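## Task

Plates sit on nests N1, N2, N3 and N4. First build a stack in rack S1 using C61 at the bottom, then C16, then C51 on top. C61 must rest flat on the rack floor, and each plate above must be fully nested in the one below. Every plate's labelled short end must point toward the rack's front, the side facing the robot. Next, release the plates and press the START key on post KP until it latches. Do not press START, and do not even make it light up, unless the stack is exactly right and the fourth plate (the one not listed) is already correctly in its own nest; doing so fails the task. Finally, return all four plates to the nests they came from. Each must lie flat within the locators with well A1 at the corner marked A1, and START must remain latched. Nothing may count on the robot holding it at the end. Open the hand and move the arm away when finished.

## Robot and tools

Robot: one six-joint arm with a parallel two-finger gripper and a wrist camera, cam_wrist (504x504 pixels). Joint order everywhere: waist, shoulder, elbow, forearm roll, wrist pitch, wrist roll. Stated joint ranges in radians: waist -6.283 to 6.283, shoulder -2.059 to 2.094, elbow -3.927 to 0.192, forearm roll -6.283 to 6.283, wrist pitch -1.693 to 3.142, wrist roll -6.283 to 6.283. True ends can differ by about 0.010 rad either way.

Frame: the scene frame has its origin on the tabletop directly under the arm base, +z upward, and +y to the left when facing along +x. The arm base may be slightly tilted. Reported hand position is in metres and can be off somewhat at long reach; orientation is a wxyz quaternion. Fingers point along the gripper's +z and close along its y. end_effector_position is the midpoint between closed pads, roughly 2 cm behind the fingertips; closing pushes the tips about 10 mm further out along +z.

execute_actions(actions): actions is a list containing one action (or empty, which just returns the current state and images). An action may have:
- rows: 1 to 15 rows, each one control step (1/30 s). A row is a single list of 7 numbers, each in [-1, 1]. The first six are joint offsets in the order above, measured from the joint angles reported by the last result (the start of this action), not from the previous row; 1.0 equals 2.036 rad. The seventh is the gripper opening, an absolute command: +1 fully open (84 mm between pads), -1 closed. A full close takes about 0.4 s or more.
- steps: integer 1 to 450, total control steps; must be at least the number of rows; default 15. After the rows run out the arm keeps heading to the last row's target and the gripper keeps its command, so give big moves extra steps.
- until: stop early once every listed condition holds, e.g. {"scanner": {"code": "c51"}} or {"scanner": {"reads": [">=", 2]}}. Comparisons: =, !=, <, <=, >, >=; numbers need one. It only reads the device and does not halt motion.
Any out-of-range value or unknown name makes the whole call rejected before motion. Asking a joint to go more than 0.010 rad beyond its range is rejected.

Motion limits: joint targets move at most 3.14 rad/s with 0.16 s to accelerate, all joints synchronized. Each step the target is kept within 0.623 rad of the measured angle, and targets are scaled back if they would put the hand over 70 mm from where it is. Long moves may need several calls; do not expect a hold to complete a truncated move.

zoom_image(camera, region): camera is "cam_wrist"; region is [x0, y0, x1, y1] in pixels of its last full image, top-left origin, at most 504 by 504. Returns a closer view.

finished_scene(scene): integer scene number; ends the scene permanently once the robot has held the last command, and reports success. Only call when the goal is met and stable.

Result lines: end_effector_position, end_effector_quat_wxyz and velocities (m/s, rad/s). Joint positions and Joint velocities in radians and rad/s, with the pad gap in metres last. grip_measured is the measured opening on the same -1..+1 scale as the command. scanner code is the ID currently read in lower case (e.g. c16) or no_read, never wrong; reads counts transitions from no_read to an ID. "joint sent to its limit" means a joint was driven to its real end (its absence does not prove more room). "joint command not followed" means the clearance check altered or dropped targets; the arm soon rests until new rows arrive. Mounting blocks and posts count as part of the arm for clearance. A TORQUE FAULT stops the arm, backs the joint off, holds 10 s and drops the rest of the call. Load limits (N m): waist 43.5, shoulder 43.5, elbow 26.1, forearm roll 26.1, wrist pitch 17.4, wrist roll 17.4, including held weight. MOTOR HOT appears from 65 °C; at 80 °C an OVER-TEMPERATURE FAULT brakes the arm until it cools. Holding loads heats motors, even while idle.

Gripping: grasp plates, blocks or reservoirs only across their width, on the body above the flange; never force a pad down onto a base flange, as it can jam. To keep hold, command an opening well under grip_measured; lower means a harder squeeze (about 24 N per pad max). Very fast closing can squeeze too hard. Echoing grip_measured still gives light pressure on parts up to about 6 cm wide.

Identifying plates: lay a plate flat in nest RD with well A1 at its A1 corner; once nothing blocks the scanner, code shows its ID. On any labelled item, well A1 is at the labelled short end, in the corner opposite the labelled long side.

Calibration: cam_wrist is pinhole plus radial distortion, K=[[649.577, 0, 250.368], [0, 649.577, 249.247], [0, 0, 1]], initial pos_world=[0.580976, -0.0152481, 0.450186]; its pose follows the joints and may be off by about 0.5 degrees and 2.5 mm.

Avoid: drops beyond a few millimetres, slams, hard pushes, knocking anything off the table, pressing or lighting START before the stack and the unlisted plate are correct. Loose objects can occasionally be nudged by outside disturbances; check before finishing. The robot keeps holding the last command while the operator is thinking.

Each tool is called as name(argument=value, ...) on one line, values as JSON.

## Session

execute_actions(actions=[])

Scene clock: 0.00 s.
end_effector_position=(+0.5667, -0.1592, +0.3933) grip_measured=+1.00 end_effector_quat_wxyz=(-0.258, +0.113, +0.726, -0.627) end_effector_velocity=(-0.000, -0.000, -0.000) end_effector_angular_velocity=(+0.001, +0.000, -0.001)
Joint positions: [-0.266  0.956 -2.172 -0.566  1.528  2.971  0.084]
Joint velocities: [-0.    -0.     0.001  0.     0.001 -0.     0.   ]
scanner: code=no_read reads=0

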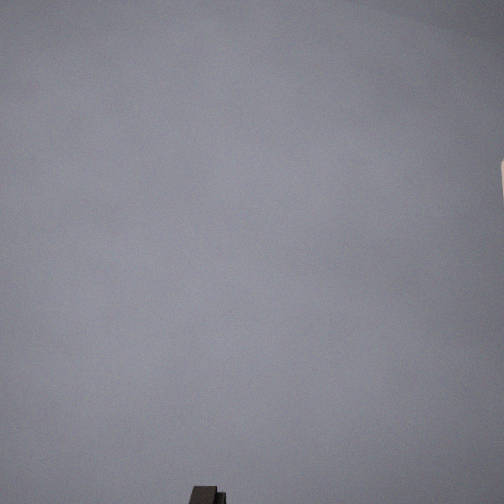

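execute_actions(actions=[{"rows":[[0.1307,0,0,0.278,0,0,1]],"steps":30}])

execute_actions(actions=[{"rows":[[0.15,0,0,0,0,0,1]],"steps":30}])

Scene clock: 4.43 s.
end_effector_position=(+0.6112, -0.0228, +0.1341) grip_measured=+1.00 end_effector_quat_wxyz=(-0.238, +0.042, +0.875, -0.420) end_effector_velocity=(+0.001, +0.002, -0.002) end_effector_angular_velocity=(+0.002, +0.002, +0.004)
Joint positions: [-0.001  0.956 -2.172 -0.     1.528  2.971  0.084]
Joint velocities: [ 0.004 -0.    -0.001  0.002 -0.001 -0.    -0.   ]
scanner: code=no_read reads=0
camera_calibration (this result's frames):
cam_wrist: T_world_to_cam=[[-0.11748, 0.636955, -0.761897, 0.220452], [0.886222, -0.278954, -0.369859, -0.42767], [-0.448118, -0.71866, -0.531712, 0.463421], [0, 0, 0, 1]] pos_world=[0.612576, 0.0733242, 0.256191]

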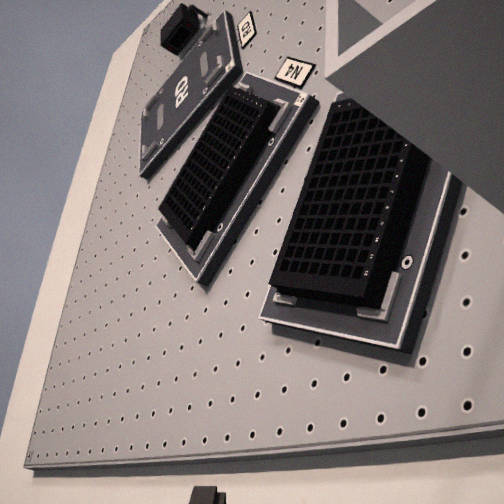

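Scene clock: 14.73 s.
end_effector_position=(+0.6075, +0.0296, +0.0648) grip_measured=+1.00 end_effector_quat_wxyz=(-0.271, -0.024, +0.864, -0.424) end_effector_velocity=(-0.000, -0.000, +0.000) end_effector_angular_velocity=(-0.000, +0.001, -0.001)
Joint positions: [ 0.146  0.956 -2.174 -0.008  1.53   2.971  0.084]
Joint velocities: [-0.    -0.     0.001 -0.     0.001 -0.    -0.   ]
TORQUE FAULT: the external load on joint 1 (waist) reached its load limit, and the arm stopped for 10 seconds. The arm's remaining commands of this call were not run. Joint 1 (waist) moved back by up to 3 degrees. The arm holds there, with its grip as last carried out, and accepts commands again: back off and push less far. The arm stops again, at the same cost, whenever a joint's load reaches its limit.
scanner: code=no_read reads=0
camera_calibration (this result's frames):
cam_wrist: T_world_to_cam=[[-0.263024, 0.632027, -0.728944, 0.220337], [0.856549, -0.194737, -0.477913, -0.412844], [-0.444007, -0.750079, -0.490142, 0.45833], [0, 0, 0, 1]] pos_world=[0.615077, 0.124129, 0.187957]

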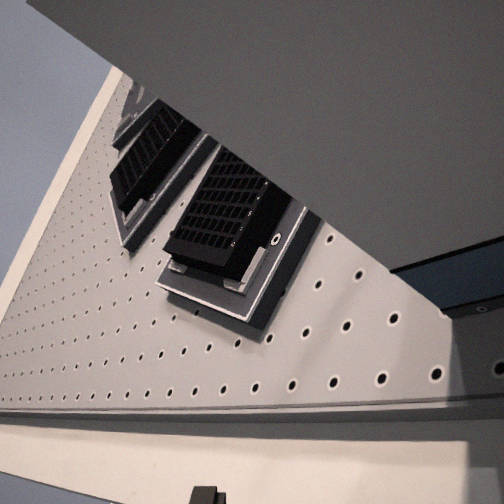

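execute_actions(actions=[{"rows":[[-0.58,-0.068,0.151,0.257,0.16,0,1]],"steps":50}])

Scene clock: 27.73 s.
end_effector_position=(+0.3561, -0.1517, +0.4475) grip_measured=+1.00 end_effector_quat_wxyz=(-0.001, +0.496, +0.869, +0.000) end_effector_velocity=(-0.001, -0.000, +0.001) end_effector_angular_velocity=(+0.000, -0.002, -0.001)
Joint positions: [-1.035  0.817 -1.866  0.515  1.855  2.971  0.084]
Joint velocities: [-0.002  0.    -0.    -0.     0.    -0.     0.   ]
scanner: code=no_read reads=0
camera_calibration (this result's frames):
cam_wrist: T_world_to_cam=[[0.867387, 0.49759, -0.00663811, -0.198422], [0.497601, -0.867406, 0.0000939771, -0.238083], [-0.00571118, -0.00338465, -0.999978, 0.583596], [0, 0, 0, 1]] pos_world=[0.293912, -0.105807, 0.582289]

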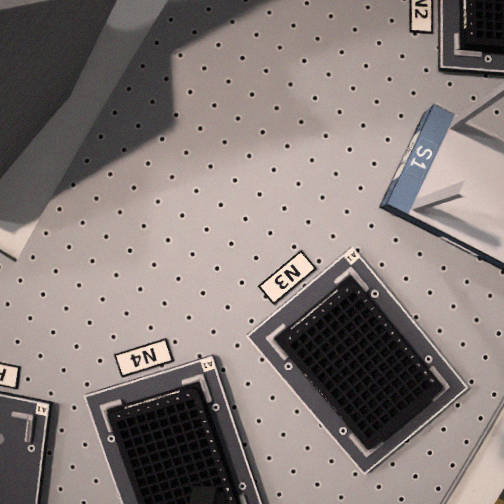

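execute_actions(actions=[{"rows":[[0.1,-0.287,0.186,0.085,0.031,1.0,1]],"steps":45}])

Scene clock: 34.60 s.
end_effector_position=(+0.4256, +0.0889, +0.4275) grip_measured=+1.00 end_effector_quat_wxyz=(-0.001, +0.984, +0.175, -0.000) end_effector_velocity=(+0.000, +0.000, +0.000) end_effector_angular_velocity=(-0.001, +0.000, -0.000)
Joint positions: [-0.831  0.233 -1.488  0.688  1.918  5.006  0.084]
Joint velocities: [ 0.    -0.001 -0.    -0.    -0.     0.001  0.   ]
scanner: code=no_read reads=0
camera_calibration (this result's frames):
cam_wrist: T_world_to_cam=[[0.333251, -0.942811, -0.00716802, -0.0229138], [-0.942823, -0.333279, 0.0032265, 0.500285], [-0.00543093, 0.00568294, -0.999969, 0.563951], [0, 0, 0, 1]] pos_world=[0.482379, 0.141926, 0.562155]

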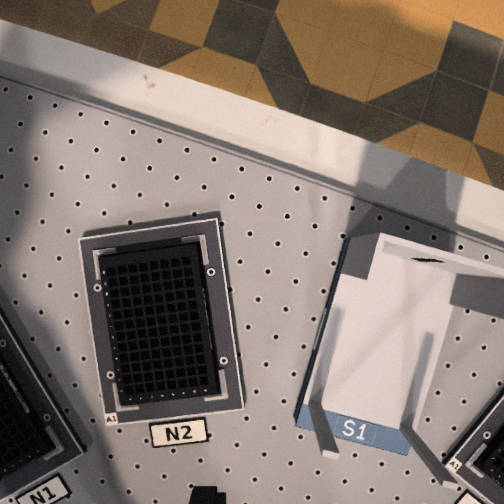

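execute_actions(actions=[{"rows":[[-0.277,0.008,0.456,0.126,-0.161,0,1]],"steps":40}])

Scene clock: 40.77 s.
end_effector_position=(+0.2448, -0.0257, +0.2961) grip_measured=+1.00 end_effector_quat_wxyz=(-0.192, +0.893, -0.237, +0.331) end_effector_velocity=(-0.000, +0.000, -0.001) end_effector_angular_velocity=(+0.003, -0.001, -0.001)
Joint positions: [-1.395  0.249 -0.559  0.945  1.591  5.006  0.084]
Joint velocities: [-0.001  0.001  0.002  0.     0.    -0.     0.   ]
scanner: code=no_read reads=0
camera_calibration (this result's frames):
cam_wrist: T_world_to_cam=[[-0.300469, -0.806412, -0.509332, 0.235661], [-0.66631, 0.559564, -0.492869, 0.394133], [0.682459, 0.191281, -0.705451, 0.18136], [0, 0, 0, 1]] pos_world=[0.209652, -0.0651939, 0.442226]

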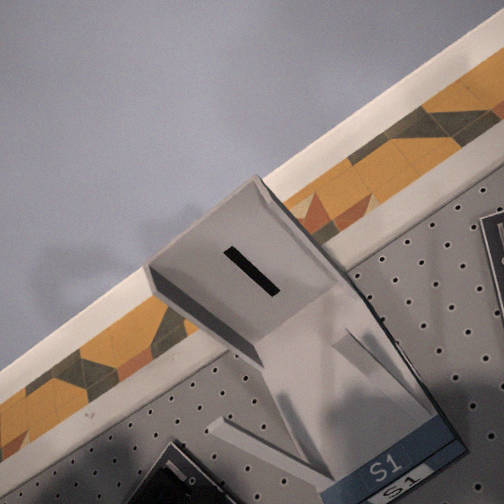

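execute_actions(actions=[{"rows":[[0,0,0,0,0,-1,1]],"steps":22}])

execute_actions(actions=[{"rows":[[0,0,0,0,0,-0.93,1]],"steps":28}])

Scene clock: 43.73 s.
end_effector_position=(+0.2448, -0.0257, +0.2961) grip_measured=+1.00 end_effector_quat_wxyz=(+0.154, +0.719, +0.580, +0.350) end_effector_velocity=(-0.000, +0.000, +0.000) end_effector_angular_velocity=(-1.563, -0.424, +1.619)
Joint positions: [-1.395  0.249 -0.559  0.945  1.591  3.13   0.084]
Joint velocities: [-0.   -0.    0.   -0.    0.   -2.29  0.  ]
scanner: code=no_read reads=0
camera_calibration (this result's frames):
cam_wrist: T_world_to_cam=[[0.729033, -0.290231, 0.619901, -0.337419], [-0.0920357, -0.938994, -0.33139, 0.167302], [0.678263, 0.184541, -0.711269, 0.183932], [0, 0, 0, 1]] pos_world=[0.136633, 0.0252234, 0.395433]

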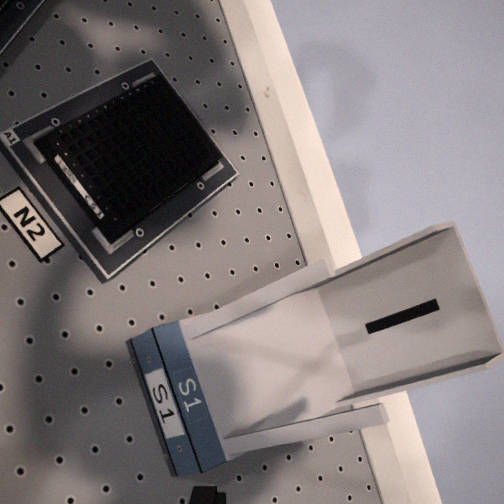

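Scene clock: 44.67 s.
end_effector_position=(+0.2448, -0.0257, +0.2961) grip_measured=+1.00 end_effector_quat_wxyz=(+0.374, -0.050, +0.922, +0.080) end_effector_velocity=(+0.000, -0.000, -0.000) end_effector_angular_velocity=(-0.003, -0.001, +0.003)
Joint positions: [-1.395  0.249 -0.559  0.945  1.591  1.238  0.084]
Joint velocities: [ 0.     0.001 -0.     0.     0.    -0.005 -0.   ]
scanner: code=no_read reads=0
camera_calibration (this result's frames):
cam_wrist: T_world_to_cam=[[-0.139809, 0.983464, 0.115121, 0.0573676], [0.714845, 0.0197991, 0.699003, -0.310659], [0.685165, 0.18002, -0.705792, 0.1805], [0, 0, 0, 1]] pos_world=[0.106421, -0.0827619, 0.337943]

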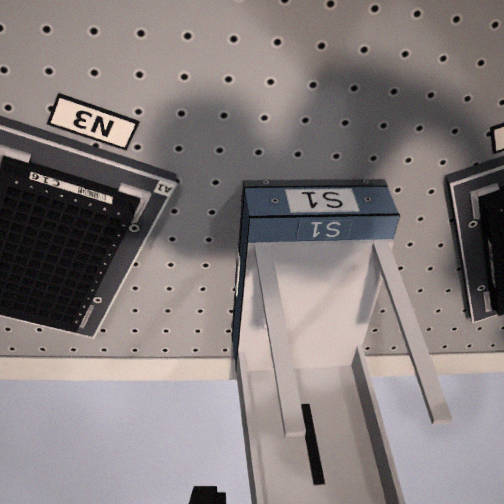

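zoom_image(camera="cam_wrist", region=[10,150,130,220])

Region (10, 150, 130, 220) of cam_wrist's 504x504 image, scaled by 4.200, with more detail than that image has; it fills the top 294 rows of this view, and the rest is white.

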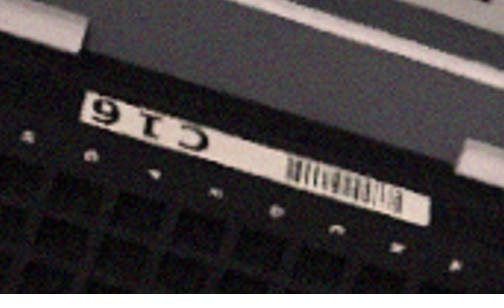

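execute_actions(actions=[{"rows":[[0,0,0,-0.117,0.139,0,1]],"steps":15}])

Scene clock: 47.40 s.
end_effector_position=(+0.2091, +0.0616, +0.2792) grip_measured=+1.00 end_effector_quat_wxyz=(+0.298, -0.101, +0.918, +0.239) end_effector_velocity=(-0.000, +0.002, -0.001) end_effector_angular_velocity=(+0.006, +0.001, +0.002)
Joint positions: [-1.395  0.249 -0.56   0.707  1.873  1.238  0.084]
Joint velocities: [ 0.     0.     0.003 -0.002  0.003 -0.     0.   ]
scanner: code=no_read reads=0
camera_calibration (this result's frames):
cam_wrist: T_world_to_cam=[[-0.315116, 0.868217, 0.383277, -0.0626195], [0.80474, 0.0303619, 0.59285, -0.264962], [0.503086, 0.495256, -0.708256, 0.196676], [0, 0, 0, 1]] pos_world=[0.0945483, -0.0349927, 0.32038]

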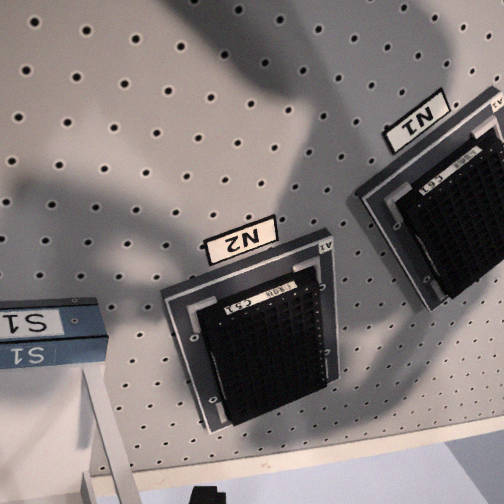

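zoom_image(camera="cam_wrist", region=[210,265,310,325])

zoom_image(camera="cam_wrist", region=[404,135,504,205])

Region (210, 265, 310, 325) of cam_wrist's 504x504 image, scaled by 5.040, with more detail than that image has; it fills the top 302 rows of this view, and the rest is white.

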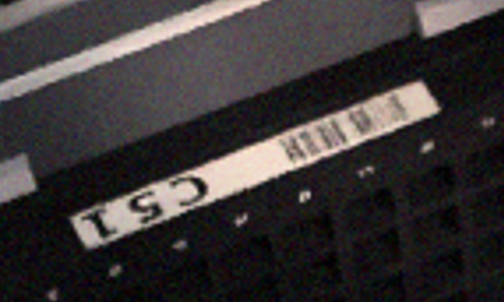

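Region (404, 135, 504, 205) of cam_wrist's 504x504 image, scaled by 5.040, with more detail than that image has; it fills the top 353 rows of this view, and the rest is white.

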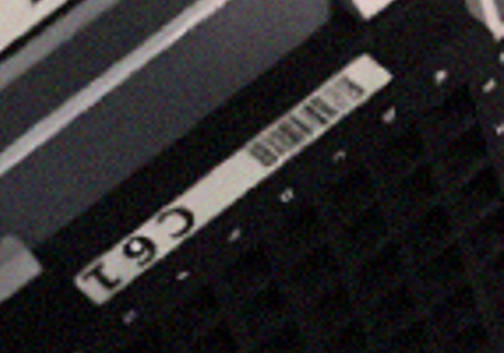

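execute_actions(actions=[{"rows":[[0.4435,-0.541,-0.035,0.088,-0.015,0.271,1]],"steps":35}])

Scene clock: 56.10 s.
end_effector_position=(+0.2955, +0.3264, +0.2503) grip_measured=+1.00 end_effector_quat_wxyz=(-0.000, -0.409, +0.913, +0.002) end_effector_velocity=(-0.000, +0.004, +0.001) end_effector_angular_velocity=(-0.004, -0.002, +0.012)
Joint positions: [-0.493 -0.851 -0.631  0.886  1.842  1.789  0.084]
Joint velocities: [ 0.004 -0.008 -0.005  0.001  0.001  0.     0.   ]
scanner: code=no_read reads=0
camera_calibration (this result's frames):
cam_wrist: T_world_to_cam=[[-0.737165, 0.67571, -0.00203537, 0.0298269], [0.675701, 0.737166, 0.00389688, -0.370531], [0.00413356, 0.00149735, -0.99999, 0.383228], [0, 0, 0, 1]] pos_world=[0.270771, 0.252415, 0.384729]

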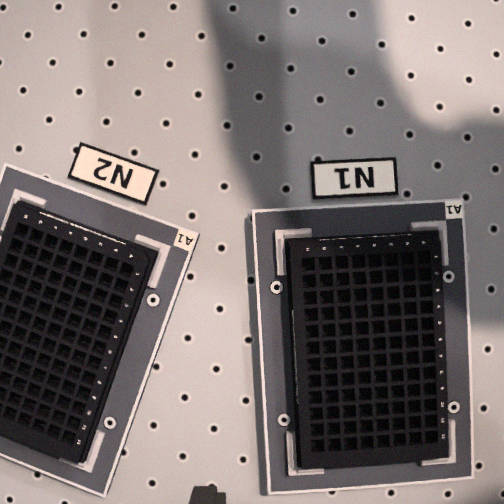

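execute_actions(actions=[{"rows":[[0.3114,-0.1345,0.1847,0.0423,-0.2786,0.1252,1]],"steps":30}])

Scene clock: 63.97 s.
end_effector_position=(+0.2590, +0.3345, +0.1206) grip_measured=+1.00 end_effector_quat_wxyz=(-0.000, -0.426, +0.905, +0.001) end_effector_velocity=(-0.001, +0.000, -0.000) end_effector_angular_velocity=(+0.000, +0.002, +0.001)
Joint positions: [ 0.141 -1.124 -0.255  0.972  1.275  2.044  0.084]
Joint velocities: [ 0.002 -0.001  0.001 -0.    -0.     0.     0.   ]
scanner: code=no_read reads=0
camera_calibration (this result's frames):
cam_wrist: T_world_to_cam=[[-0.762125, 0.647418, -0.00400548, 0.0133375], [0.647413, 0.762135, 0.00260333, -0.35216], [0.00473816, -0.000609135, -0.999989, 0.254241], [0, 0, 0, 1]] pos_world=[0.236953, 0.259913, 0.255208]

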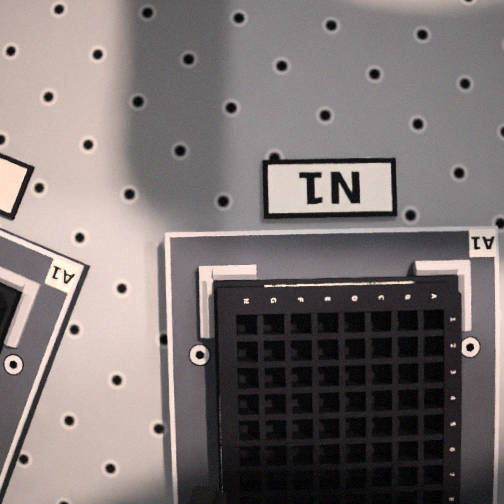

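execute_actions(actions=[{"rows":[[0.1905,0.0734,0.0301,0.053,-0.2095,0.003,1]],"steps":25}])

Scene clock: 74.27 s.
end_effector_position=(+0.2593, +0.3346, +0.0529) grip_measured=+1.00 end_effector_quat_wxyz=(+0.001, -0.430, +0.903, +0.001) end_effector_velocity=(-0.001, +0.000, -0.001) end_effector_angular_velocity=(-0.000, +0.004, +0.001)
Joint positions: [ 0.528 -0.975 -0.194  1.08   0.849  2.05   0.084]
Joint velocities: [ 0.002  0.001 -0.    -0.     0.001 -0.    -0.   ]
scanner: code=no_read reads=0
camera_calibration (this result's frames):
cam_wrist: T_world_to_cam=[[-0.768602, 0.639708, -0.00501917, 0.0175037], [0.639696, 0.768618, 0.00398346, -0.352468], [0.00640607, -0.00014905, -0.999979, 0.185924], [0, 0, 0, 1]] pos_world=[0.237735, 0.259744, 0.187412]

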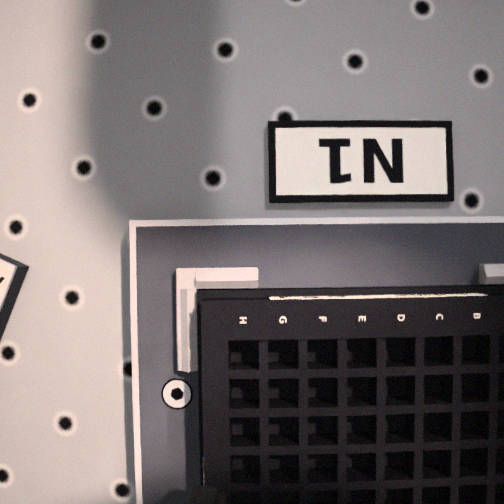

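zoom_image(camera="cam_wrist", region=[150,444,270,504])

Region (150, 444, 270, 504) of cam_wrist's 504x504 image, scaled by 4.200, with more detail than that image has.

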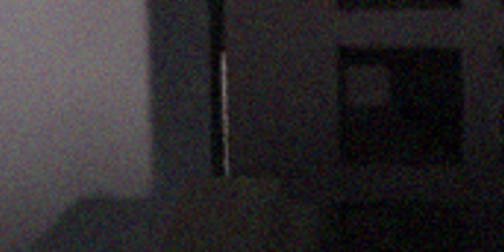

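execute_actions(actions=[{"rows":[[-0.0118,0.0131,-0.0048,0.006,0.0057,-0.0162,1]],"steps":12}])

zoom_image(camera="cam_wrist", region=[150,444,270,504])

Scene clock: 83.37 s.
end_effector_position=(+0.2641, +0.3306, +0.0529) grip_measured=+1.00 end_effector_quat_wxyz=(+0.001, -0.430, +0.903, +0.000) end_effector_velocity=(-0.000, -0.000, -0.000) end_effector_angular_velocity=(-0.000, +0.001, -0.001)
Joint positions: [ 0.504 -0.949 -0.203  1.092  0.86   2.017  0.084]
Joint velocities: [ 0.    -0.     0.001  0.     0.001 -0.    -0.   ]
scanner: code=no_read reads=0
camera_calibration (this result's frames):
cam_wrist: T_world_to_cam=[[-0.768466, 0.639871, -0.00504489, 0.0236722], [0.639859, 0.768482, 0.00394524, -0.352437], [0.00640135, -0.000196231, -0.999979, 0.185922], [0, 0, 0, 1]] pos_world=[0.242511, 0.255731, 0.187428]

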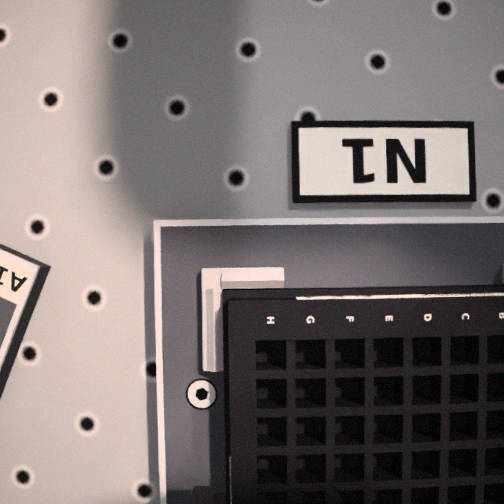

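Region (150, 444, 270, 504) of cam_wrist's 504x504 image, scaled by 4.200, with more detail than that image has.

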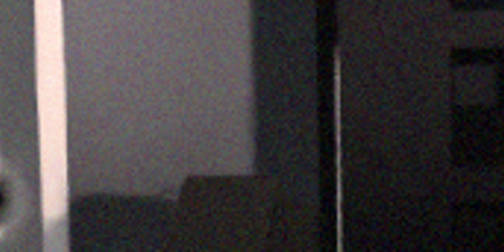

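execute_actions(actions=[{"rows":[[0.0284,0.0217,-0.0009,0.0187,-0.0324,-0.0096,1]],"steps":15}])

execute_actions(actions=[{"rows":[[0,0,0,0,0,0,0.5]],"steps":12}])

Scene clock: 88.43 s.
end_effector_position=(+0.2642, +0.3305, +0.0410) grip_measured=+1.00 end_effector_quat_wxyz=(+0.001, -0.430, +0.903, +0.000) end_effector_velocity=(-0.001, -0.001, -0.001) end_effector_angular_velocity=(-0.001, +0.002, -0.002)
Joint positions: [ 0.562 -0.905 -0.205  1.13   0.794  1.998  0.084]
Joint velocities: [ 0.     0.001  0.002  0.    -0.     0.    -0.   ]
scanner: code=no_read reads=0
camera_calibration (this result's frames):
cam_wrist: T_world_to_cam=[[-0.768275, 0.640096, -0.00551029, 0.0236734], [0.640083, 0.768295, 0.00421339, -0.352403], [0.00693051, -0.00029, -0.999976, 0.173907], [0, 0, 0, 1]] pos_world=[0.24255, 0.255647, 0.175518]

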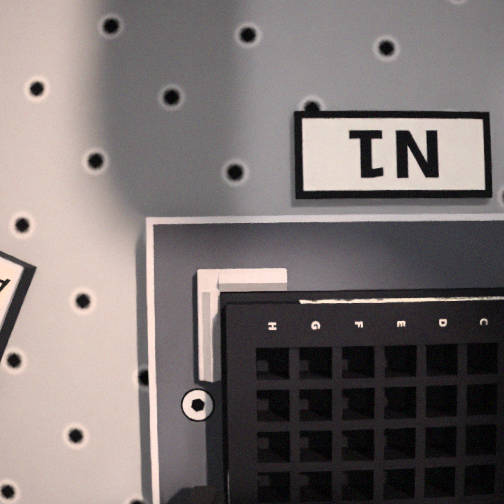

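Scene clock: 88.83 s.
end_effector_position=(+0.2643, +0.3306, +0.0411) grip_measured=+0.93 end_effector_quat_wxyz=(+0.001, -0.430, +0.903, +0.000) end_effector_velocity=(+0.000, +0.000, +0.000) end_effector_angular_velocity=(+0.000, -0.000, -0.000)
Joint positions: [ 0.562 -0.905 -0.205  1.13   0.794  1.998  0.082]
Joint velocities: [ 0.     0.001 -0.001  0.    -0.     0.     0.   ]
scanner: code=no_read reads=0
camera_calibration (this result's frames):
cam_wrist: T_world_to_cam=[[-0.768399, 0.639946, -0.00574858, 0.0237907], [0.639929, 0.76842, 0.0046193, -0.352613], [0.00737343, -0.000129221, -0.999973, 0.173841], [0, 0, 0, 1]] pos_world=[0.242646, 0.255753, 0.175602]

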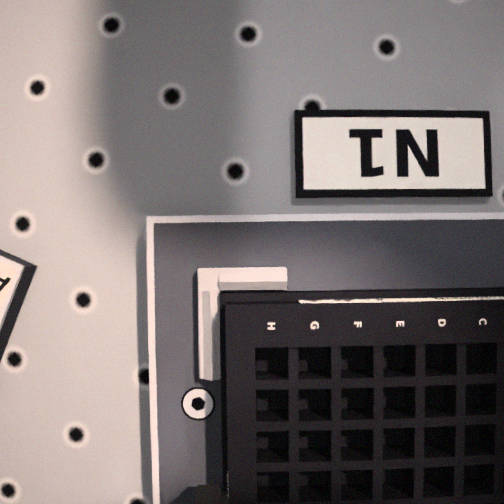

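execute_actions(actions=[{"rows":[[-0.0285,-0.0216,0.001,-0.0187,0.0324,0.0093,0.5],[-0.0285,-0.0216,0.001,-0.0187,0.0324,0.0093,0.5],[-0.0285,-0.0216,0.001,-0.0187,0.0324,0.0093,0.5],[-0.0285,-0.0216,0.001,-0.0187,0.0324,0.0093,0.5],[-0.0285,-0.0216,0.001,-0.0187,0.0324,0.0093,0.5],[-0.0285,-0.0216,0.001,-0.0187,0.0324,0.0093,0.5],[-0.2068,-0.1076,-0.0246,-0.0776,0.2362,0.0226,0.5],[-0.2068,-0.1076,-0.0246,-0.0776,0.2362,0.0226,0.5],[-0.2068,-0.1076,-0.0246,-0.0776,0.2362,0.0226,0.5],[-0.2068,-0.1076,-0.0246,-0.0776,0.2362,0.0226,0.5],[-0.2068,-0.1076,-0.0246,-0.0776,0.2362,0.0226,0.5],[-0.2068,-0.1076,-0.0246,-0.0776,0.2362,0.0226,0.5],[-0.2068,-0.1076,-0.0246,-0.0776,0.2362,0.0226,0.5],[-0.2068,-0.1076,-0.0246,-0.0776,0.2362,0.0226,0.5],[-0.518,0.0265,-0.209,-0.12,0.515,-0.103,0.5]],"steps":35}])

Scene clock: 99.43 s.
end_effector_position=(+0.2951, +0.3267, +0.2498) grip_measured=+0.93 end_effector_quat_wxyz=(-0.001, -0.409, +0.912, +0.002) end_effector_velocity=(+0.002, -0.000, +0.003) end_effector_angular_velocity=(-0.005, -0.007, -0.000)
Joint positions: [-0.491 -0.852 -0.63   0.886  1.843  1.788  0.082]
Joint velocities: [-0.007  0.003 -0.007 -0.001  0.    -0.001  0.   ]
scanner: code=no_read reads=0
camera_calibration (this result's frames):
cam_wrist: T_world_to_cam=[[-0.738561, 0.674186, -0.000371854, 0.0297959], [0.674183, 0.738559, 0.00300627, -0.370192], [0.00230142, 0.00196962, -0.999995, 0.383059], [0, 0, 0, 1]] pos_world=[0.270702, 0.252566, 0.384181]

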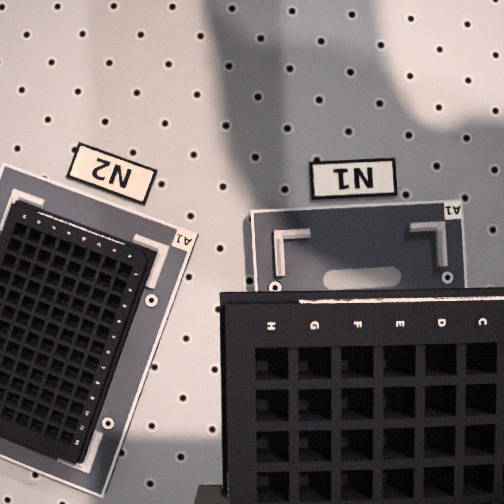

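execute_actions(actions=[{"rows":[[-0.0148,0.555,-0.187,-0.0167,-0.2359,0.0884,0.5]],"steps":35}])

Scene clock: 102.07 s.
end_effector_position=(+0.4366, +0.0177, +0.2105) grip_measured=+0.93 end_effector_quat_wxyz=(+0.000, -0.040, +0.999, +0.000) end_effector_velocity=(-0.005, -0.004, -0.005) end_effector_angular_velocity=(+0.010, +0.008, -0.016)
Joint positions: [-0.521  0.276 -1.01   0.852  1.363  1.968  0.082]
Joint velocities: [-0.001  0.015  0.006 -0.    -0.001  0.     0.   ]
scanner: code=no_read reads=0
camera_calibration (this result's frames):
cam_wrist: T_world_to_cam=[[-0.0678547, 0.997681, -0.00529722, 0.0450496], [0.997691, 0.0678693, 0.00261487, -0.366599], [0.00296832, -0.00510756, -0.999983, 0.343887], [0, 0, 0, 1]] pos_world=[0.367789, -0.0183079, 0.345079]

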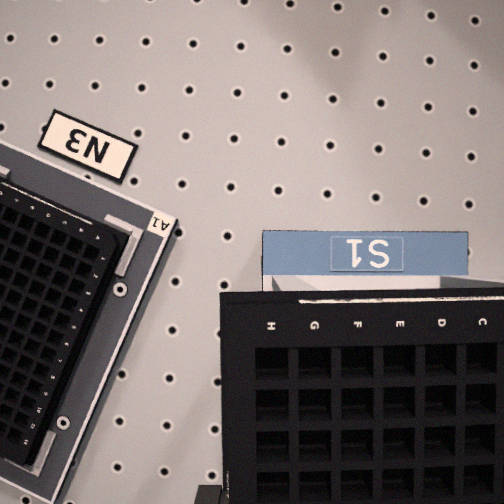

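execute_actions(actions=[{"rows":[[0.0206,-0.0196,0.0129,0.0121,-0.006,0.0246,0.5]],"steps":18}])

Scene clock: 107.50 s.
end_effector_position=(+0.4420, +0.0367, +0.2005) grip_measured=+0.93 end_effector_quat_wxyz=(+0.000, -0.030, +1.000, +0.000) end_effector_velocity=(-0.000, +0.000, -0.001) end_effector_angular_velocity=(+0.000, +0.001, +0.000)
Joint positions: [-0.479  0.236 -0.984  0.877  1.35   2.018  0.082]
Joint velocities: [ 0.001  0.     0.001 -0.    -0.     0.     0.   ]
scanner: code=no_read reads=0
camera_calibration (this result's frames):
cam_wrist: T_world_to_cam=[[-0.0472481, 0.998869, -0.00525711, 0.0172416], [0.998878, 0.0472638, 0.00289852, -0.373066], [0.00314371, -0.00511426, -0.999982, 0.333918], [0, 0, 0, 1]] pos_world=[0.372413, 0.00211813, 0.335084]

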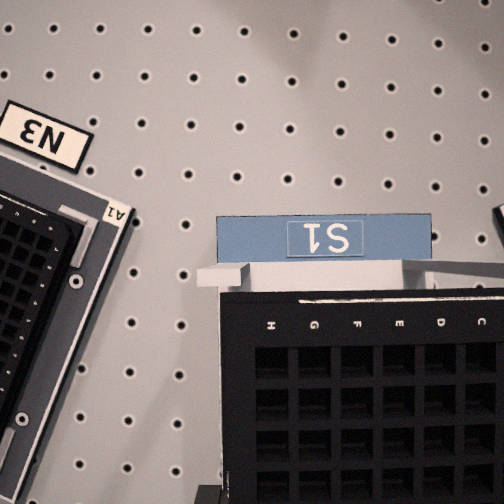

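execute_actions(actions=[{"rows":[[-0.0015,0.0043,-0.0022,-0.0006,-0.0005,-0.002,0.5],[-0.0015,0.0043,-0.0022,-0.0006,-0.0005,-0.002,0.5],[-0.0015,0.0043,-0.0022,-0.0006,-0.0005,-0.002,0.5],[-0.0015,0.0043,-0.0022,-0.0006,-0.0005,-0.002,0.5],[-0.0015,0.0043,-0.0022,-0.0006,-0.0005,-0.002,0.5],[-0.0015,0.0043,-0.0022,-0.0006,-0.0005,-0.002,0.5],[-0.0015,0.0043,-0.0022,-0.0006,-0.0005,-0.002,0.5],[-0.0015,0.0043,-0.0022,-0.0006,-0.0005,-0.002,0.5],[0.0103,0.0065,0.0067,0.009,-0.0137,-0.0057,0.5],[0.0103,0.0065,0.0067,0.009,-0.0137,-0.0057,0.5],[0.0224,0.0093,0.0149,0.0192,-0.0267,-0.0096,0.5],[0.0224,0.0093,0.0149,0.0192,-0.0267,-0.0096,0.5],[0.0346,0.0127,0.0222,0.0298,-0.0394,-0.0138,0.5],[0.0346,0.0127,0.0222,0.0298,-0.0394,-0.0138,0.5],[0.047,0.0168,0.0288,0.0409,-0.0518,-0.0182,0.5]],"steps":28}])

Scene clock: 121.63 s.
end_effector_position=(+0.4417, +0.0333, +0.1504) grip_measured=+0.93 end_effector_quat_wxyz=(-0.000, -0.029, +1.000, +0.000) end_effector_velocity=(+0.001, +0.001, +0.000) end_effector_angular_velocity=(+0.002, -0.002, +0.001)
Joint positions: [-0.384  0.271 -0.925  0.96   1.244  1.981  0.081]
Joint velocities: [ 0.    -0.    -0.002  0.002  0.002 -0.    -0.   ]
scanner: code=no_read reads=0
camera_calibration (this result's frames):
cam_wrist: T_world_to_cam=[[-0.0458906, 0.998931, -0.0055163, 0.0198081], [0.998943, 0.0459042, 0.00236995, -0.372417], [0.00262063, -0.00540172, -0.999982, 0.284005], [0, 0, 0, 1]] pos_world=[0.372188, -0.00115735, 0.284992]

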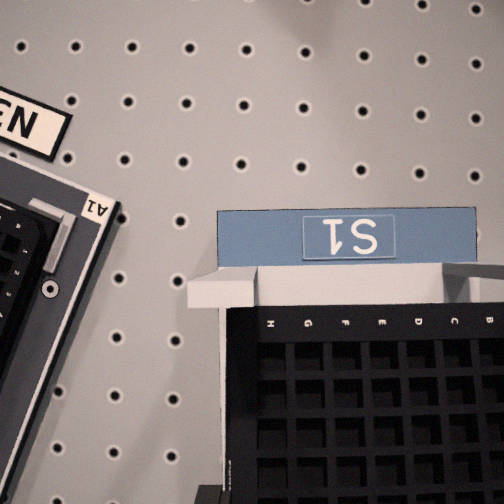

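execute_actions(actions=[{"rows":[[0.0253,0.01,0.0108,0.0237,-0.024,-0.0096,0.5],[0.0253,0.01,0.0108,0.0237,-0.024,-0.0096,0.5],[0.0253,0.01,0.0108,0.0237,-0.024,-0.0096,0.5],[0.0253,0.01,0.0108,0.0237,-0.024,-0.0096,0.5],[0.0253,0.01,0.0108,0.0237,-0.024,-0.0096,0.5],[0.0253,0.01,0.0108,0.0237,-0.024,-0.0096,0.5],[0.0512,0.0226,0.0185,0.0494,-0.0469,-0.0201,0.5]],"steps":22}])

Scene clock: 125.20 s.
end_effector_position=(+0.4413, +0.0334, +0.1001) grip_measured=+0.93 end_effector_quat_wxyz=(-0.000, -0.029, +1.000, +0.000) end_effector_velocity=(+0.001, -0.000, +0.001) end_effector_angular_velocity=(-0.001, -0.003, -0.000)
Joint positions: [-0.279  0.317 -0.888  1.06   1.15   1.94   0.081]
Joint velocities: [-0.     0.    -0.002  0.002 -0.002  0.     0.   ]
scanner: code=no_read reads=0
camera_calibration (this result's frames):
cam_wrist: T_world_to_cam=[[-0.0454605, 0.998953, -0.00519635, 0.0191784], [0.998964, 0.0454704, 0.00179201, -0.371763], [0.00202642, -0.0051095, -0.999985, 0.233993], [0, 0, 0, 1]] pos_world=[0.371776, -0.00105852, 0.234755]

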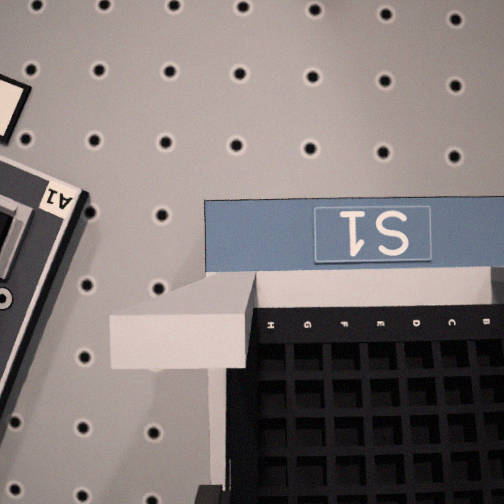

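execute_actions(actions=[{"rows":[[0.0084,0.004,0.0022,0.0085,-0.0068,-0.004,0.5],[0.0084,0.004,0.0022,0.0085,-0.0068,-0.004,0.5],[0.0084,0.004,0.0022,0.0085,-0.0068,-0.004,0.5],[0.0167,0.0086,0.0039,0.0172,-0.0135,-0.008,0.5],[0.0167,0.0086,0.0039,0.0172,-0.0135,-0.008,0.5],[0.0167,0.0086,0.0039,0.0172,-0.0135,-0.008,0.5],[0.0209,0.0109,0.0047,0.0217,-0.0169,-0.01,0.5],[0.0209,0.0109,0.0047,0.0217,-0.0169,-0.01,0.5],[0.0209,0.0109,0.0047,0.0217,-0.0169,-0.01,0.5],[0.0251,0.0133,0.0053,0.0262,-0.0202,-0.012,0.5],[0.0251,0.0133,0.0053,0.0262,-0.0202,-0.012,0.5],[0.0251,0.0133,0.0053,0.0262,-0.0202,-0.012,0.5],[0.0293,0.0158,0.0059,0.0308,-0.0235,-0.014,0.5],[0.0293,0.0158,0.0059,0.0308,-0.0235,-0.014,0.5],[0.0334,0.0183,0.0064,0.0354,-0.0267,-0.016,0.5]],"steps":26}])

Scene clock: 130.73 s.
end_effector_position=(+0.4413, +0.0336, +0.0696) grip_measured=+0.94 end_effector_quat_wxyz=(+0.001, -0.030, +1.000, -0.000) end_effector_velocity=(-0.001, +0.000, -0.002) end_effector_angular_velocity=(+0.002, +0.003, -0.002)
Joint positions: [-0.213  0.352 -0.876  1.132  1.095  1.908  0.082]
Joint velocities: [ 0.003  0.002  0.002  0.002  0.    -0.001  0.001]
scanner: code=no_read reads=0
camera_calibration (this result's frames):
cam_wrist: T_world_to_cam=[[-0.0476198, 0.998845, -0.00644387, 0.0199206], [0.998852, 0.0476516, 0.00486689, -0.371993], [0.00516833, -0.00620471, -0.999967, 0.202108], [0, 0, 0, 1]] pos_world=[0.37147, -0.000917559, 0.20404]

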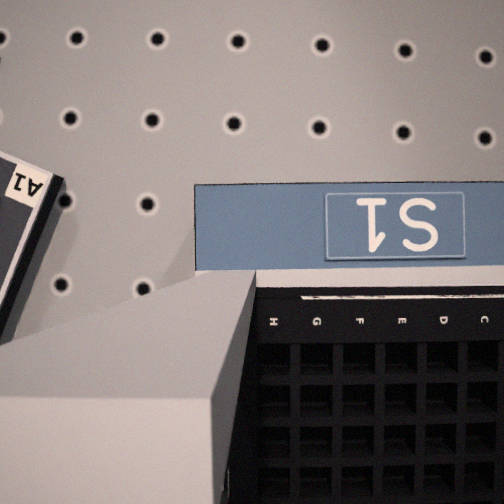

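execute_actions(actions=[{"rows":[[0,0,0,0,0,0,1]],"steps":15}])

Scene clock: 132.73 s.
end_effector_position=(+0.4396, +0.0340, +0.0681) grip_measured=+1.00 end_effector_quat_wxyz=(-0.001, -0.029, +1.000, +0.001) end_effector_velocity=(-0.003, -0.002, +0.001) end_effector_angular_velocity=(-0.001, +0.001, -0.007)
Joint positions: [-0.212  0.353 -0.874  1.132  1.097  1.908  0.084]
Joint velocities: [-0.006 -0.003  0.007 -0.003  0.001  0.002  0.   ]
scanner: code=no_read reads=0
camera_calibration (this result's frames):
cam_wrist: T_world_to_cam=[[-0.0459927, 0.998936, -0.0035381, 0.0185317], [0.998941, 0.0459961, 0.000876142, -0.369991], [0.00103795, -0.00349406, -0.999993, 0.202395], [0, 0, 0, 1]] pos_world=[0.370242, -0.000786676, 0.202784]

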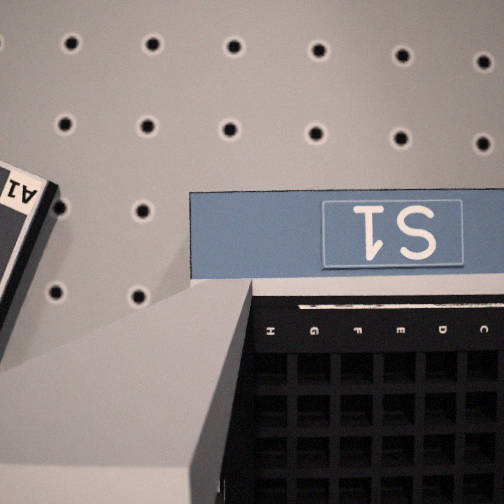

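execute_actions(actions=[{"rows":[[-0.033,-0.018,-0.0066,-0.035,0.026,0.0157,1],[-0.033,-0.018,-0.0066,-0.035,0.026,0.0157,1],[-0.033,-0.018,-0.0066,-0.035,0.026,0.0157,1],[-0.033,-0.018,-0.0066,-0.035,0.026,0.0157,1],[-0.033,-0.018,-0.0066,-0.035,0.026,0.0157,1],[-0.0842,-0.0406,-0.025,-0.0846,0.0728,0.0359,1],[-0.0842,-0.0406,-0.025,-0.0846,0.0728,0.0359,1],[-0.0842,-0.0406,-0.025,-0.0846,0.0728,0.0359,1],[-0.0842,-0.0406,-0.025,-0.0846,0.0728,0.0359,1],[-0.1327,-0.0531,-0.056,-0.126,0.124,0.052,1],[-0.1327,-0.0531,-0.056,-0.126,0.124,0.052,1],[-0.1327,-0.0531,-0.056,-0.126,0.124,0.052,1],[-0.1327,-0.0531,-0.056,-0.126,0.124,0.052,1],[-0.1327,-0.0531,-0.056,-0.126,0.124,0.052,1],[-0.1489,0.2165,-0.1737,-0.0994,0.0363,0.1208,1]],"steps":40}])

Scene clock: 143.40 s.
end_effector_position=(+0.4260, -0.1413, +0.1198) grip_measured=+1.00 end_effector_quat_wxyz=(-0.001, +0.172, +0.985, +0.000) end_effector_velocity=(-0.002, -0.002, -0.002) end_effector_angular_velocity=(+0.002, +0.002, -0.007)
Joint positions: [-0.515  0.793 -1.227  0.929  1.171  2.154  0.084]
Joint velocities: [-0.001  0.008 -0.     0.    -0.002  0.     0.   ]
scanner: code=no_read reads=0
camera_calibration (this result's frames):
cam_wrist: T_world_to_cam=[[0.351541, 0.936157, -0.00541972, 0.0151593], [0.936172, -0.351542, 0.000833346, -0.377835], [-0.00112511, -0.00536675, -0.999985, 0.254191], [0, 0, 0, 1]] pos_world=[0.348676, -0.145652, 0.254585]

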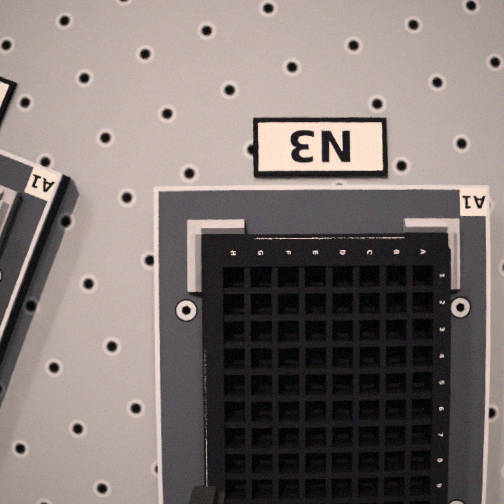

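execute_actions(actions=[{"rows":[[0.05,0.0349,0.032,0.0698,-0.0512,-0.0491,1]],"steps":22}])

zoom_image(camera="cam_wrist", region=[150,444,270,504])

Scene clock: 148.77 s.
end_effector_position=(+0.4072, -0.1457, +0.0519) grip_measured=+1.00 end_effector_quat_wxyz=(-0.000, +0.175, +0.985, +0.000) end_effector_velocity=(+0.000, -0.000, -0.000) end_effector_angular_velocity=(-0.001, +0.000, +0.001)
Joint positions: [-0.413  0.864 -1.162  1.071  1.067  2.054  0.084]
Joint velocities: [ 0.001  0.    -0.001  0.001 -0.001 -0.    -0.   ]
scanner: code=no_read reads=0
camera_calibration (this result's frames):
cam_wrist: T_world_to_cam=[[0.356743, 0.934188, -0.00515139, 0.0231723], [0.934202, -0.356739, 0.00171516, -0.361711], [-0.000235421, -0.00542431, -0.999985, 0.185869], [0, 0, 0, 1]] pos_world=[0.329689, -0.149676, 0.186606]

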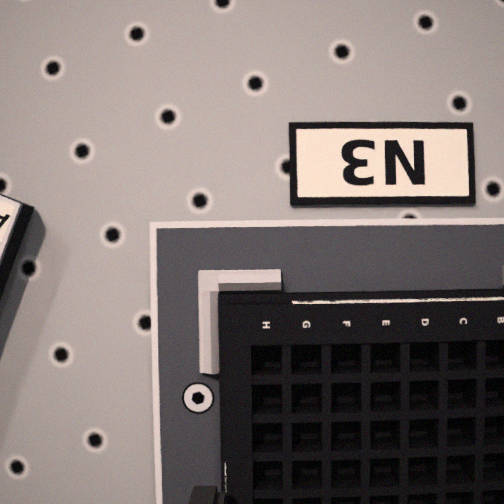

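Region (150, 444, 270, 504) of cam_wrist's 504x504 image, scaled by 4.200, with more detail than that image has.

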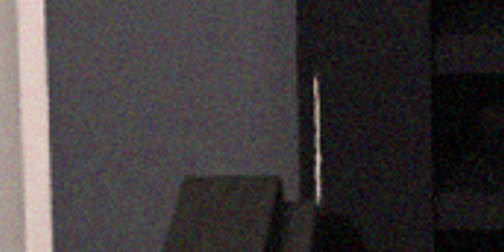

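execute_actions(actions=[{"rows":[[-0.0008,0.0014,-0.0009,0,0,0,1],[-0.0008,0.0014,-0.0009,0,0,0,1],[-0.0008,0.0014,-0.0009,0,0,0,1],[-0.0008,0.0014,-0.0009,0,0,0,1],[-0.0008,0.0014,-0.0009,0,0,0,1],[-0.0008,0.0014,-0.0009,0,0,0,1],[-0.0008,0.0014,-0.0009,0,0,0,1],[-0.0008,0.0014,-0.0009,0,0,0,1],[0.0143,0.0126,-0.0027,0.0176,-0.0082,-0.0079,1]],"steps":22}])

execute_actions(actions=[{"rows":[[0,0,0,0,0,0,0.3]],"steps":12}])

Scene clock: 154.30 s.
end_effector_position=(+0.4082, -0.1470, +0.0377) grip_measured=+1.00 end_effector_quat_wxyz=(+0.001, +0.174, +0.985, -0.000) end_effector_velocity=(-0.000, -0.000, -0.002) end_effector_angular_velocity=(+0.000, +0.002, -0.000)
Joint positions: [-0.386  0.887 -1.168  1.106  1.051  2.038  0.084]
Joint velocities: [ 0.003  0.003 -0.001  0.002 -0.001  0.     0.   ]
scanner: code=no_read reads=0
camera_calibration (this result's frames):
cam_wrist: T_world_to_cam=[[0.355618, 0.934616, -0.00539208, 0.0244538], [0.934628, -0.355594, 0.0047969, -0.363229], [0.00256587, -0.00674545, -0.999974, 0.170314], [0, 0, 0, 1]] pos_world=[0.33035, -0.150868, 0.172184]

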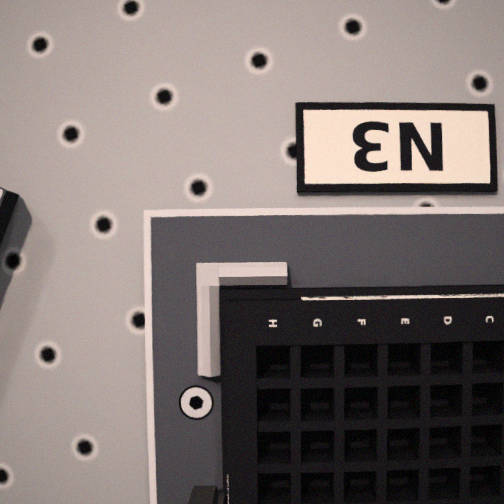

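Scene clock: 154.70 s.
end_effector_position=(+0.4083, -0.1470, +0.0379) grip_measured=+1.00 end_effector_quat_wxyz=(+0.001, +0.174, +0.985, -0.000) end_effector_velocity=(+0.001, +0.000, +0.000) end_effector_angular_velocity=(+0.001, -0.000, +0.001)
Joint positions: [-0.387  0.887 -1.168  1.106  1.051  2.038  0.084]
Joint velocities: [ 0.     0.    -0.002 -0.     0.001  0.     0.   ]
scanner: code=no_read reads=0
camera_calibration (this result's frames):
cam_wrist: T_world_to_cam=[[0.355564, 0.934637, -0.00534981, 0.0244539], [0.934648, -0.355539, 0.00502216, -0.363295], [0.00279183, -0.00678589, -0.999973, 0.170378], [0, 0, 0, 1]] pos_world=[0.330382, -0.150865, 0.172329]

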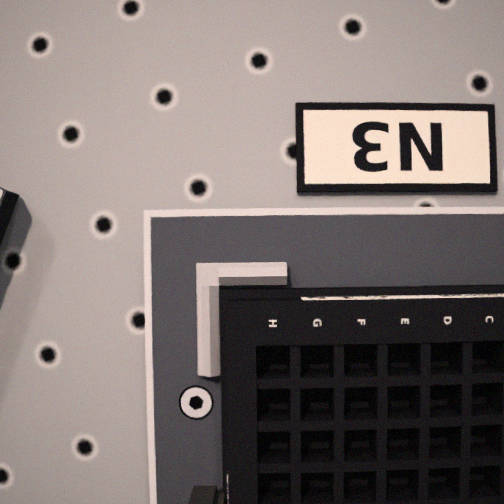

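execute_actions(actions=[{"rows":[[0,0,0,0,0,0,1],[0,0,0,0,0,0,1],[0,0,0,0,0,0,1],[-0.003,-0.0018,0.0007,-0.004,0.002,0.002,1]],"steps":16}])

execute_actions(actions=[{"rows":[[0,0,0,0,0,0,0.3]],"steps":12}])

Scene clock: 157.37 s.
end_effector_position=(+0.4069, -0.1469, +0.0394) grip_measured=+1.00 end_effector_quat_wxyz=(-0.001, +0.176, +0.984, +0.001) end_effector_velocity=(-0.001, +0.000, +0.004) end_effector_angular_velocity=(+0.002, -0.003, -0.001)
Joint positions: [-0.391  0.885 -1.167  1.099  1.054  2.042  0.084]
Joint velocities: [-0.01  -0.007  0.005 -0.006  0.005  0.     0.   ]
scanner: code=no_read reads=0
camera_calibration (this result's frames):
cam_wrist: T_world_to_cam=[[0.357614, 0.933858, -0.00467363, 0.0238023], [0.933869, -0.357612, 0.001345, -0.361853], [-0.000415302, -0.00484556, -0.999988, 0.173471], [0, 0, 0, 1]] pos_world=[0.329483, -0.15079, 0.174067]

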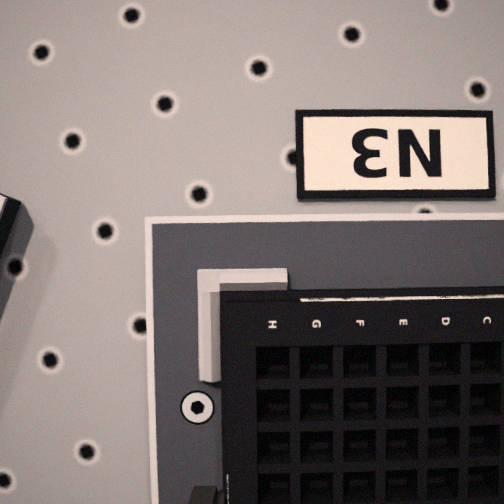

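Scene clock: 157.77 s.
end_effector_position=(+0.4071, -0.1469, +0.0397) grip_measured=+0.97 end_effector_quat_wxyz=(-0.000, +0.175, +0.984, +0.001) end_effector_velocity=(-0.000, +0.000, -0.000) end_effector_angular_velocity=(+0.001, +0.001, -0.000)
Joint positions: [-0.391  0.884 -1.167  1.099  1.054  2.042  0.083]
Joint velocities: [ 0.001 -0.     0.001 -0.     0.001  0.     0.   ]
scanner: code=no_read reads=0
camera_calibration (this result's frames):
cam_wrist: T_world_to_cam=[[0.357543, 0.933885, -0.00459095, 0.0238098], [0.933897, -0.357539, 0.00179435, -0.361998], [0.0000342752, -0.00492903, -0.999988, 0.17355], [0, 0, 0, 1]] pos_world=[0.32955, -0.150809, 0.174307]

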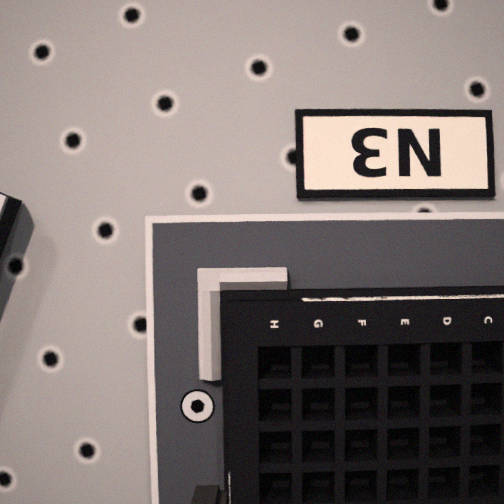

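Still low; raise 3 mm more.

execute_actions(actions=[{"rows":[[0,0,0,0,0,0,1],[0,0,0,0,0,0,1],[0,0,0,0,0,0,1],[0,0,0,0,0,0,1],[-0.0028,-0.0021,0.0003,-0.0033,0.0015,0.0015,1]],"steps":22}])

execute_actions(actions=[{"rows":[[0,0,0,0,0,0,0.3]],"steps":12}])

Scene clock: 159.90 s.
end_effector_position=(+0.4069, -0.1468, +0.0425) grip_measured=+1.00 end_effector_quat_wxyz=(-0.000, +0.176, +0.984, +0.001) end_effector_velocity=(+0.001, -0.000, +0.001) end_effector_angular_velocity=(-0.001, -0.002, +0.001)
Joint positions: [-0.397  0.88  -1.166  1.092  1.058  2.045  0.084]
Joint velocities: [-0.001 -0.001 -0.    -0.     0.    -0.    -0.   ]
scanner: code=no_read reads=0
camera_calibration (this result's frames):
cam_wrist: T_world_to_cam=[[0.357961, 0.933726, -0.00445988, 0.0236436], [0.933736, -0.357959, 0.0014572, -0.361803], [-0.000235829, -0.00468598, -0.999989, 0.176495], [0, 0, 0, 1]] pos_world=[0.329407, -0.15076, 0.177126]

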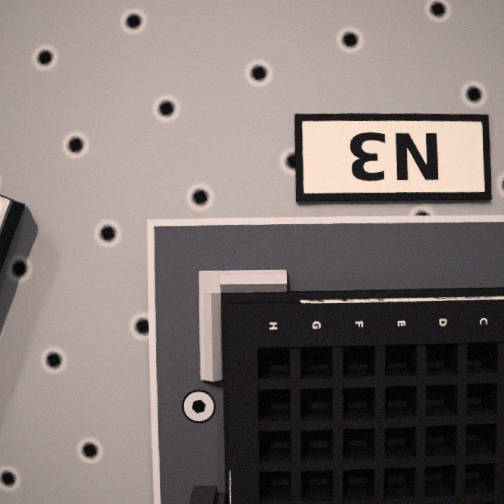

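Scene clock: 160.30 s.
end_effector_position=(+0.4071, -0.1468, +0.0426) grip_measured=+0.93 end_effector_quat_wxyz=(-0.000, +0.176, +0.984, +0.001) end_effector_velocity=(-0.000, +0.000, -0.000) end_effector_angular_velocity=(+0.001, +0.000, -0.000)
Joint positions: [-0.397  0.88  -1.166  1.092  1.058  2.045  0.082]
Joint velocities: [ 0.     0.     0.001  0.     0.001 -0.     0.   ]
scanner: code=no_read reads=0
camera_calibration (this result's frames):
cam_wrist: T_world_to_cam=[[0.35774, 0.93381, -0.00449914, 0.023681], [0.933821, -0.357736, 0.00175887, -0.361978], [0.000032947, -0.00483061, -0.999988, 0.176483], [0, 0, 0, 1]] pos_world=[0.329545, -0.150753, 0.177224]

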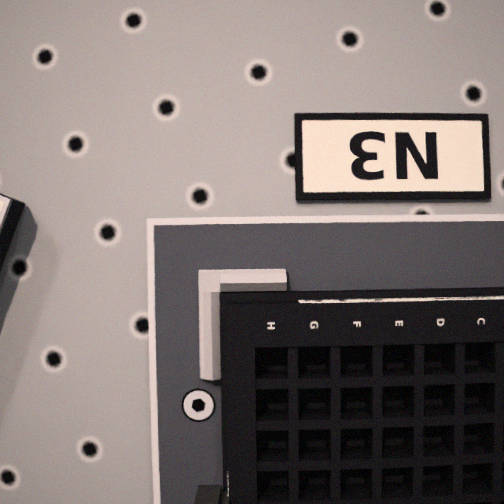

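execute_actions(actions=[{"rows":[[-0.0086,-0.0064,0.001,-0.0103,0.0044,0.0044,0.3],[-0.0086,-0.0064,0.001,-0.0103,0.0044,0.0044,0.3],[-0.0086,-0.0064,0.001,-0.0103,0.0044,0.0044,0.3],[-0.0086,-0.0064,0.001,-0.0103,0.0044,0.0044,0.3],[-0.0086,-0.0064,0.001,-0.0103,0.0044,0.0044,0.3],[-0.0086,-0.0064,0.001,-0.0103,0.0044,0.0044,0.3],[-0.1518,-0.0761,-0.082,-0.1714,0.1473,0.0761,0.3]],"steps":26}])

Scene clock: 166.47 s.
end_effector_position=(+0.4127, -0.1455, +0.2277) grip_measured=+0.93 end_effector_quat_wxyz=(-0.002, +0.163, +0.987, +0.002) end_effector_velocity=(+0.014, -0.002, +0.021) end_effector_angular_velocity=(-0.041, -0.026, +0.028)
Joint positions: [-0.704  0.727 -1.33   0.744  1.358  2.2    0.082]
Joint velocities: [-0.011 -0.019 -0.032 -0.002 -0.005  0.     0.   ]
scanner: code=no_read reads=0
camera_calibration (this result's frames):
cam_wrist: T_world_to_cam=[[0.333236, 0.94284, -0.0026096, 0.0322228], [0.942839, -0.333242, -0.00212086, -0.366382], [-0.00286926, -0.00175369, -0.999994, 0.363243], [0, 0, 0, 1]] pos_world=[0.335744, -0.151838, 0.362548]

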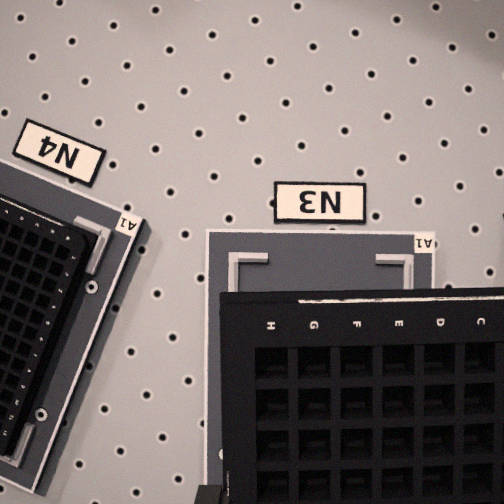

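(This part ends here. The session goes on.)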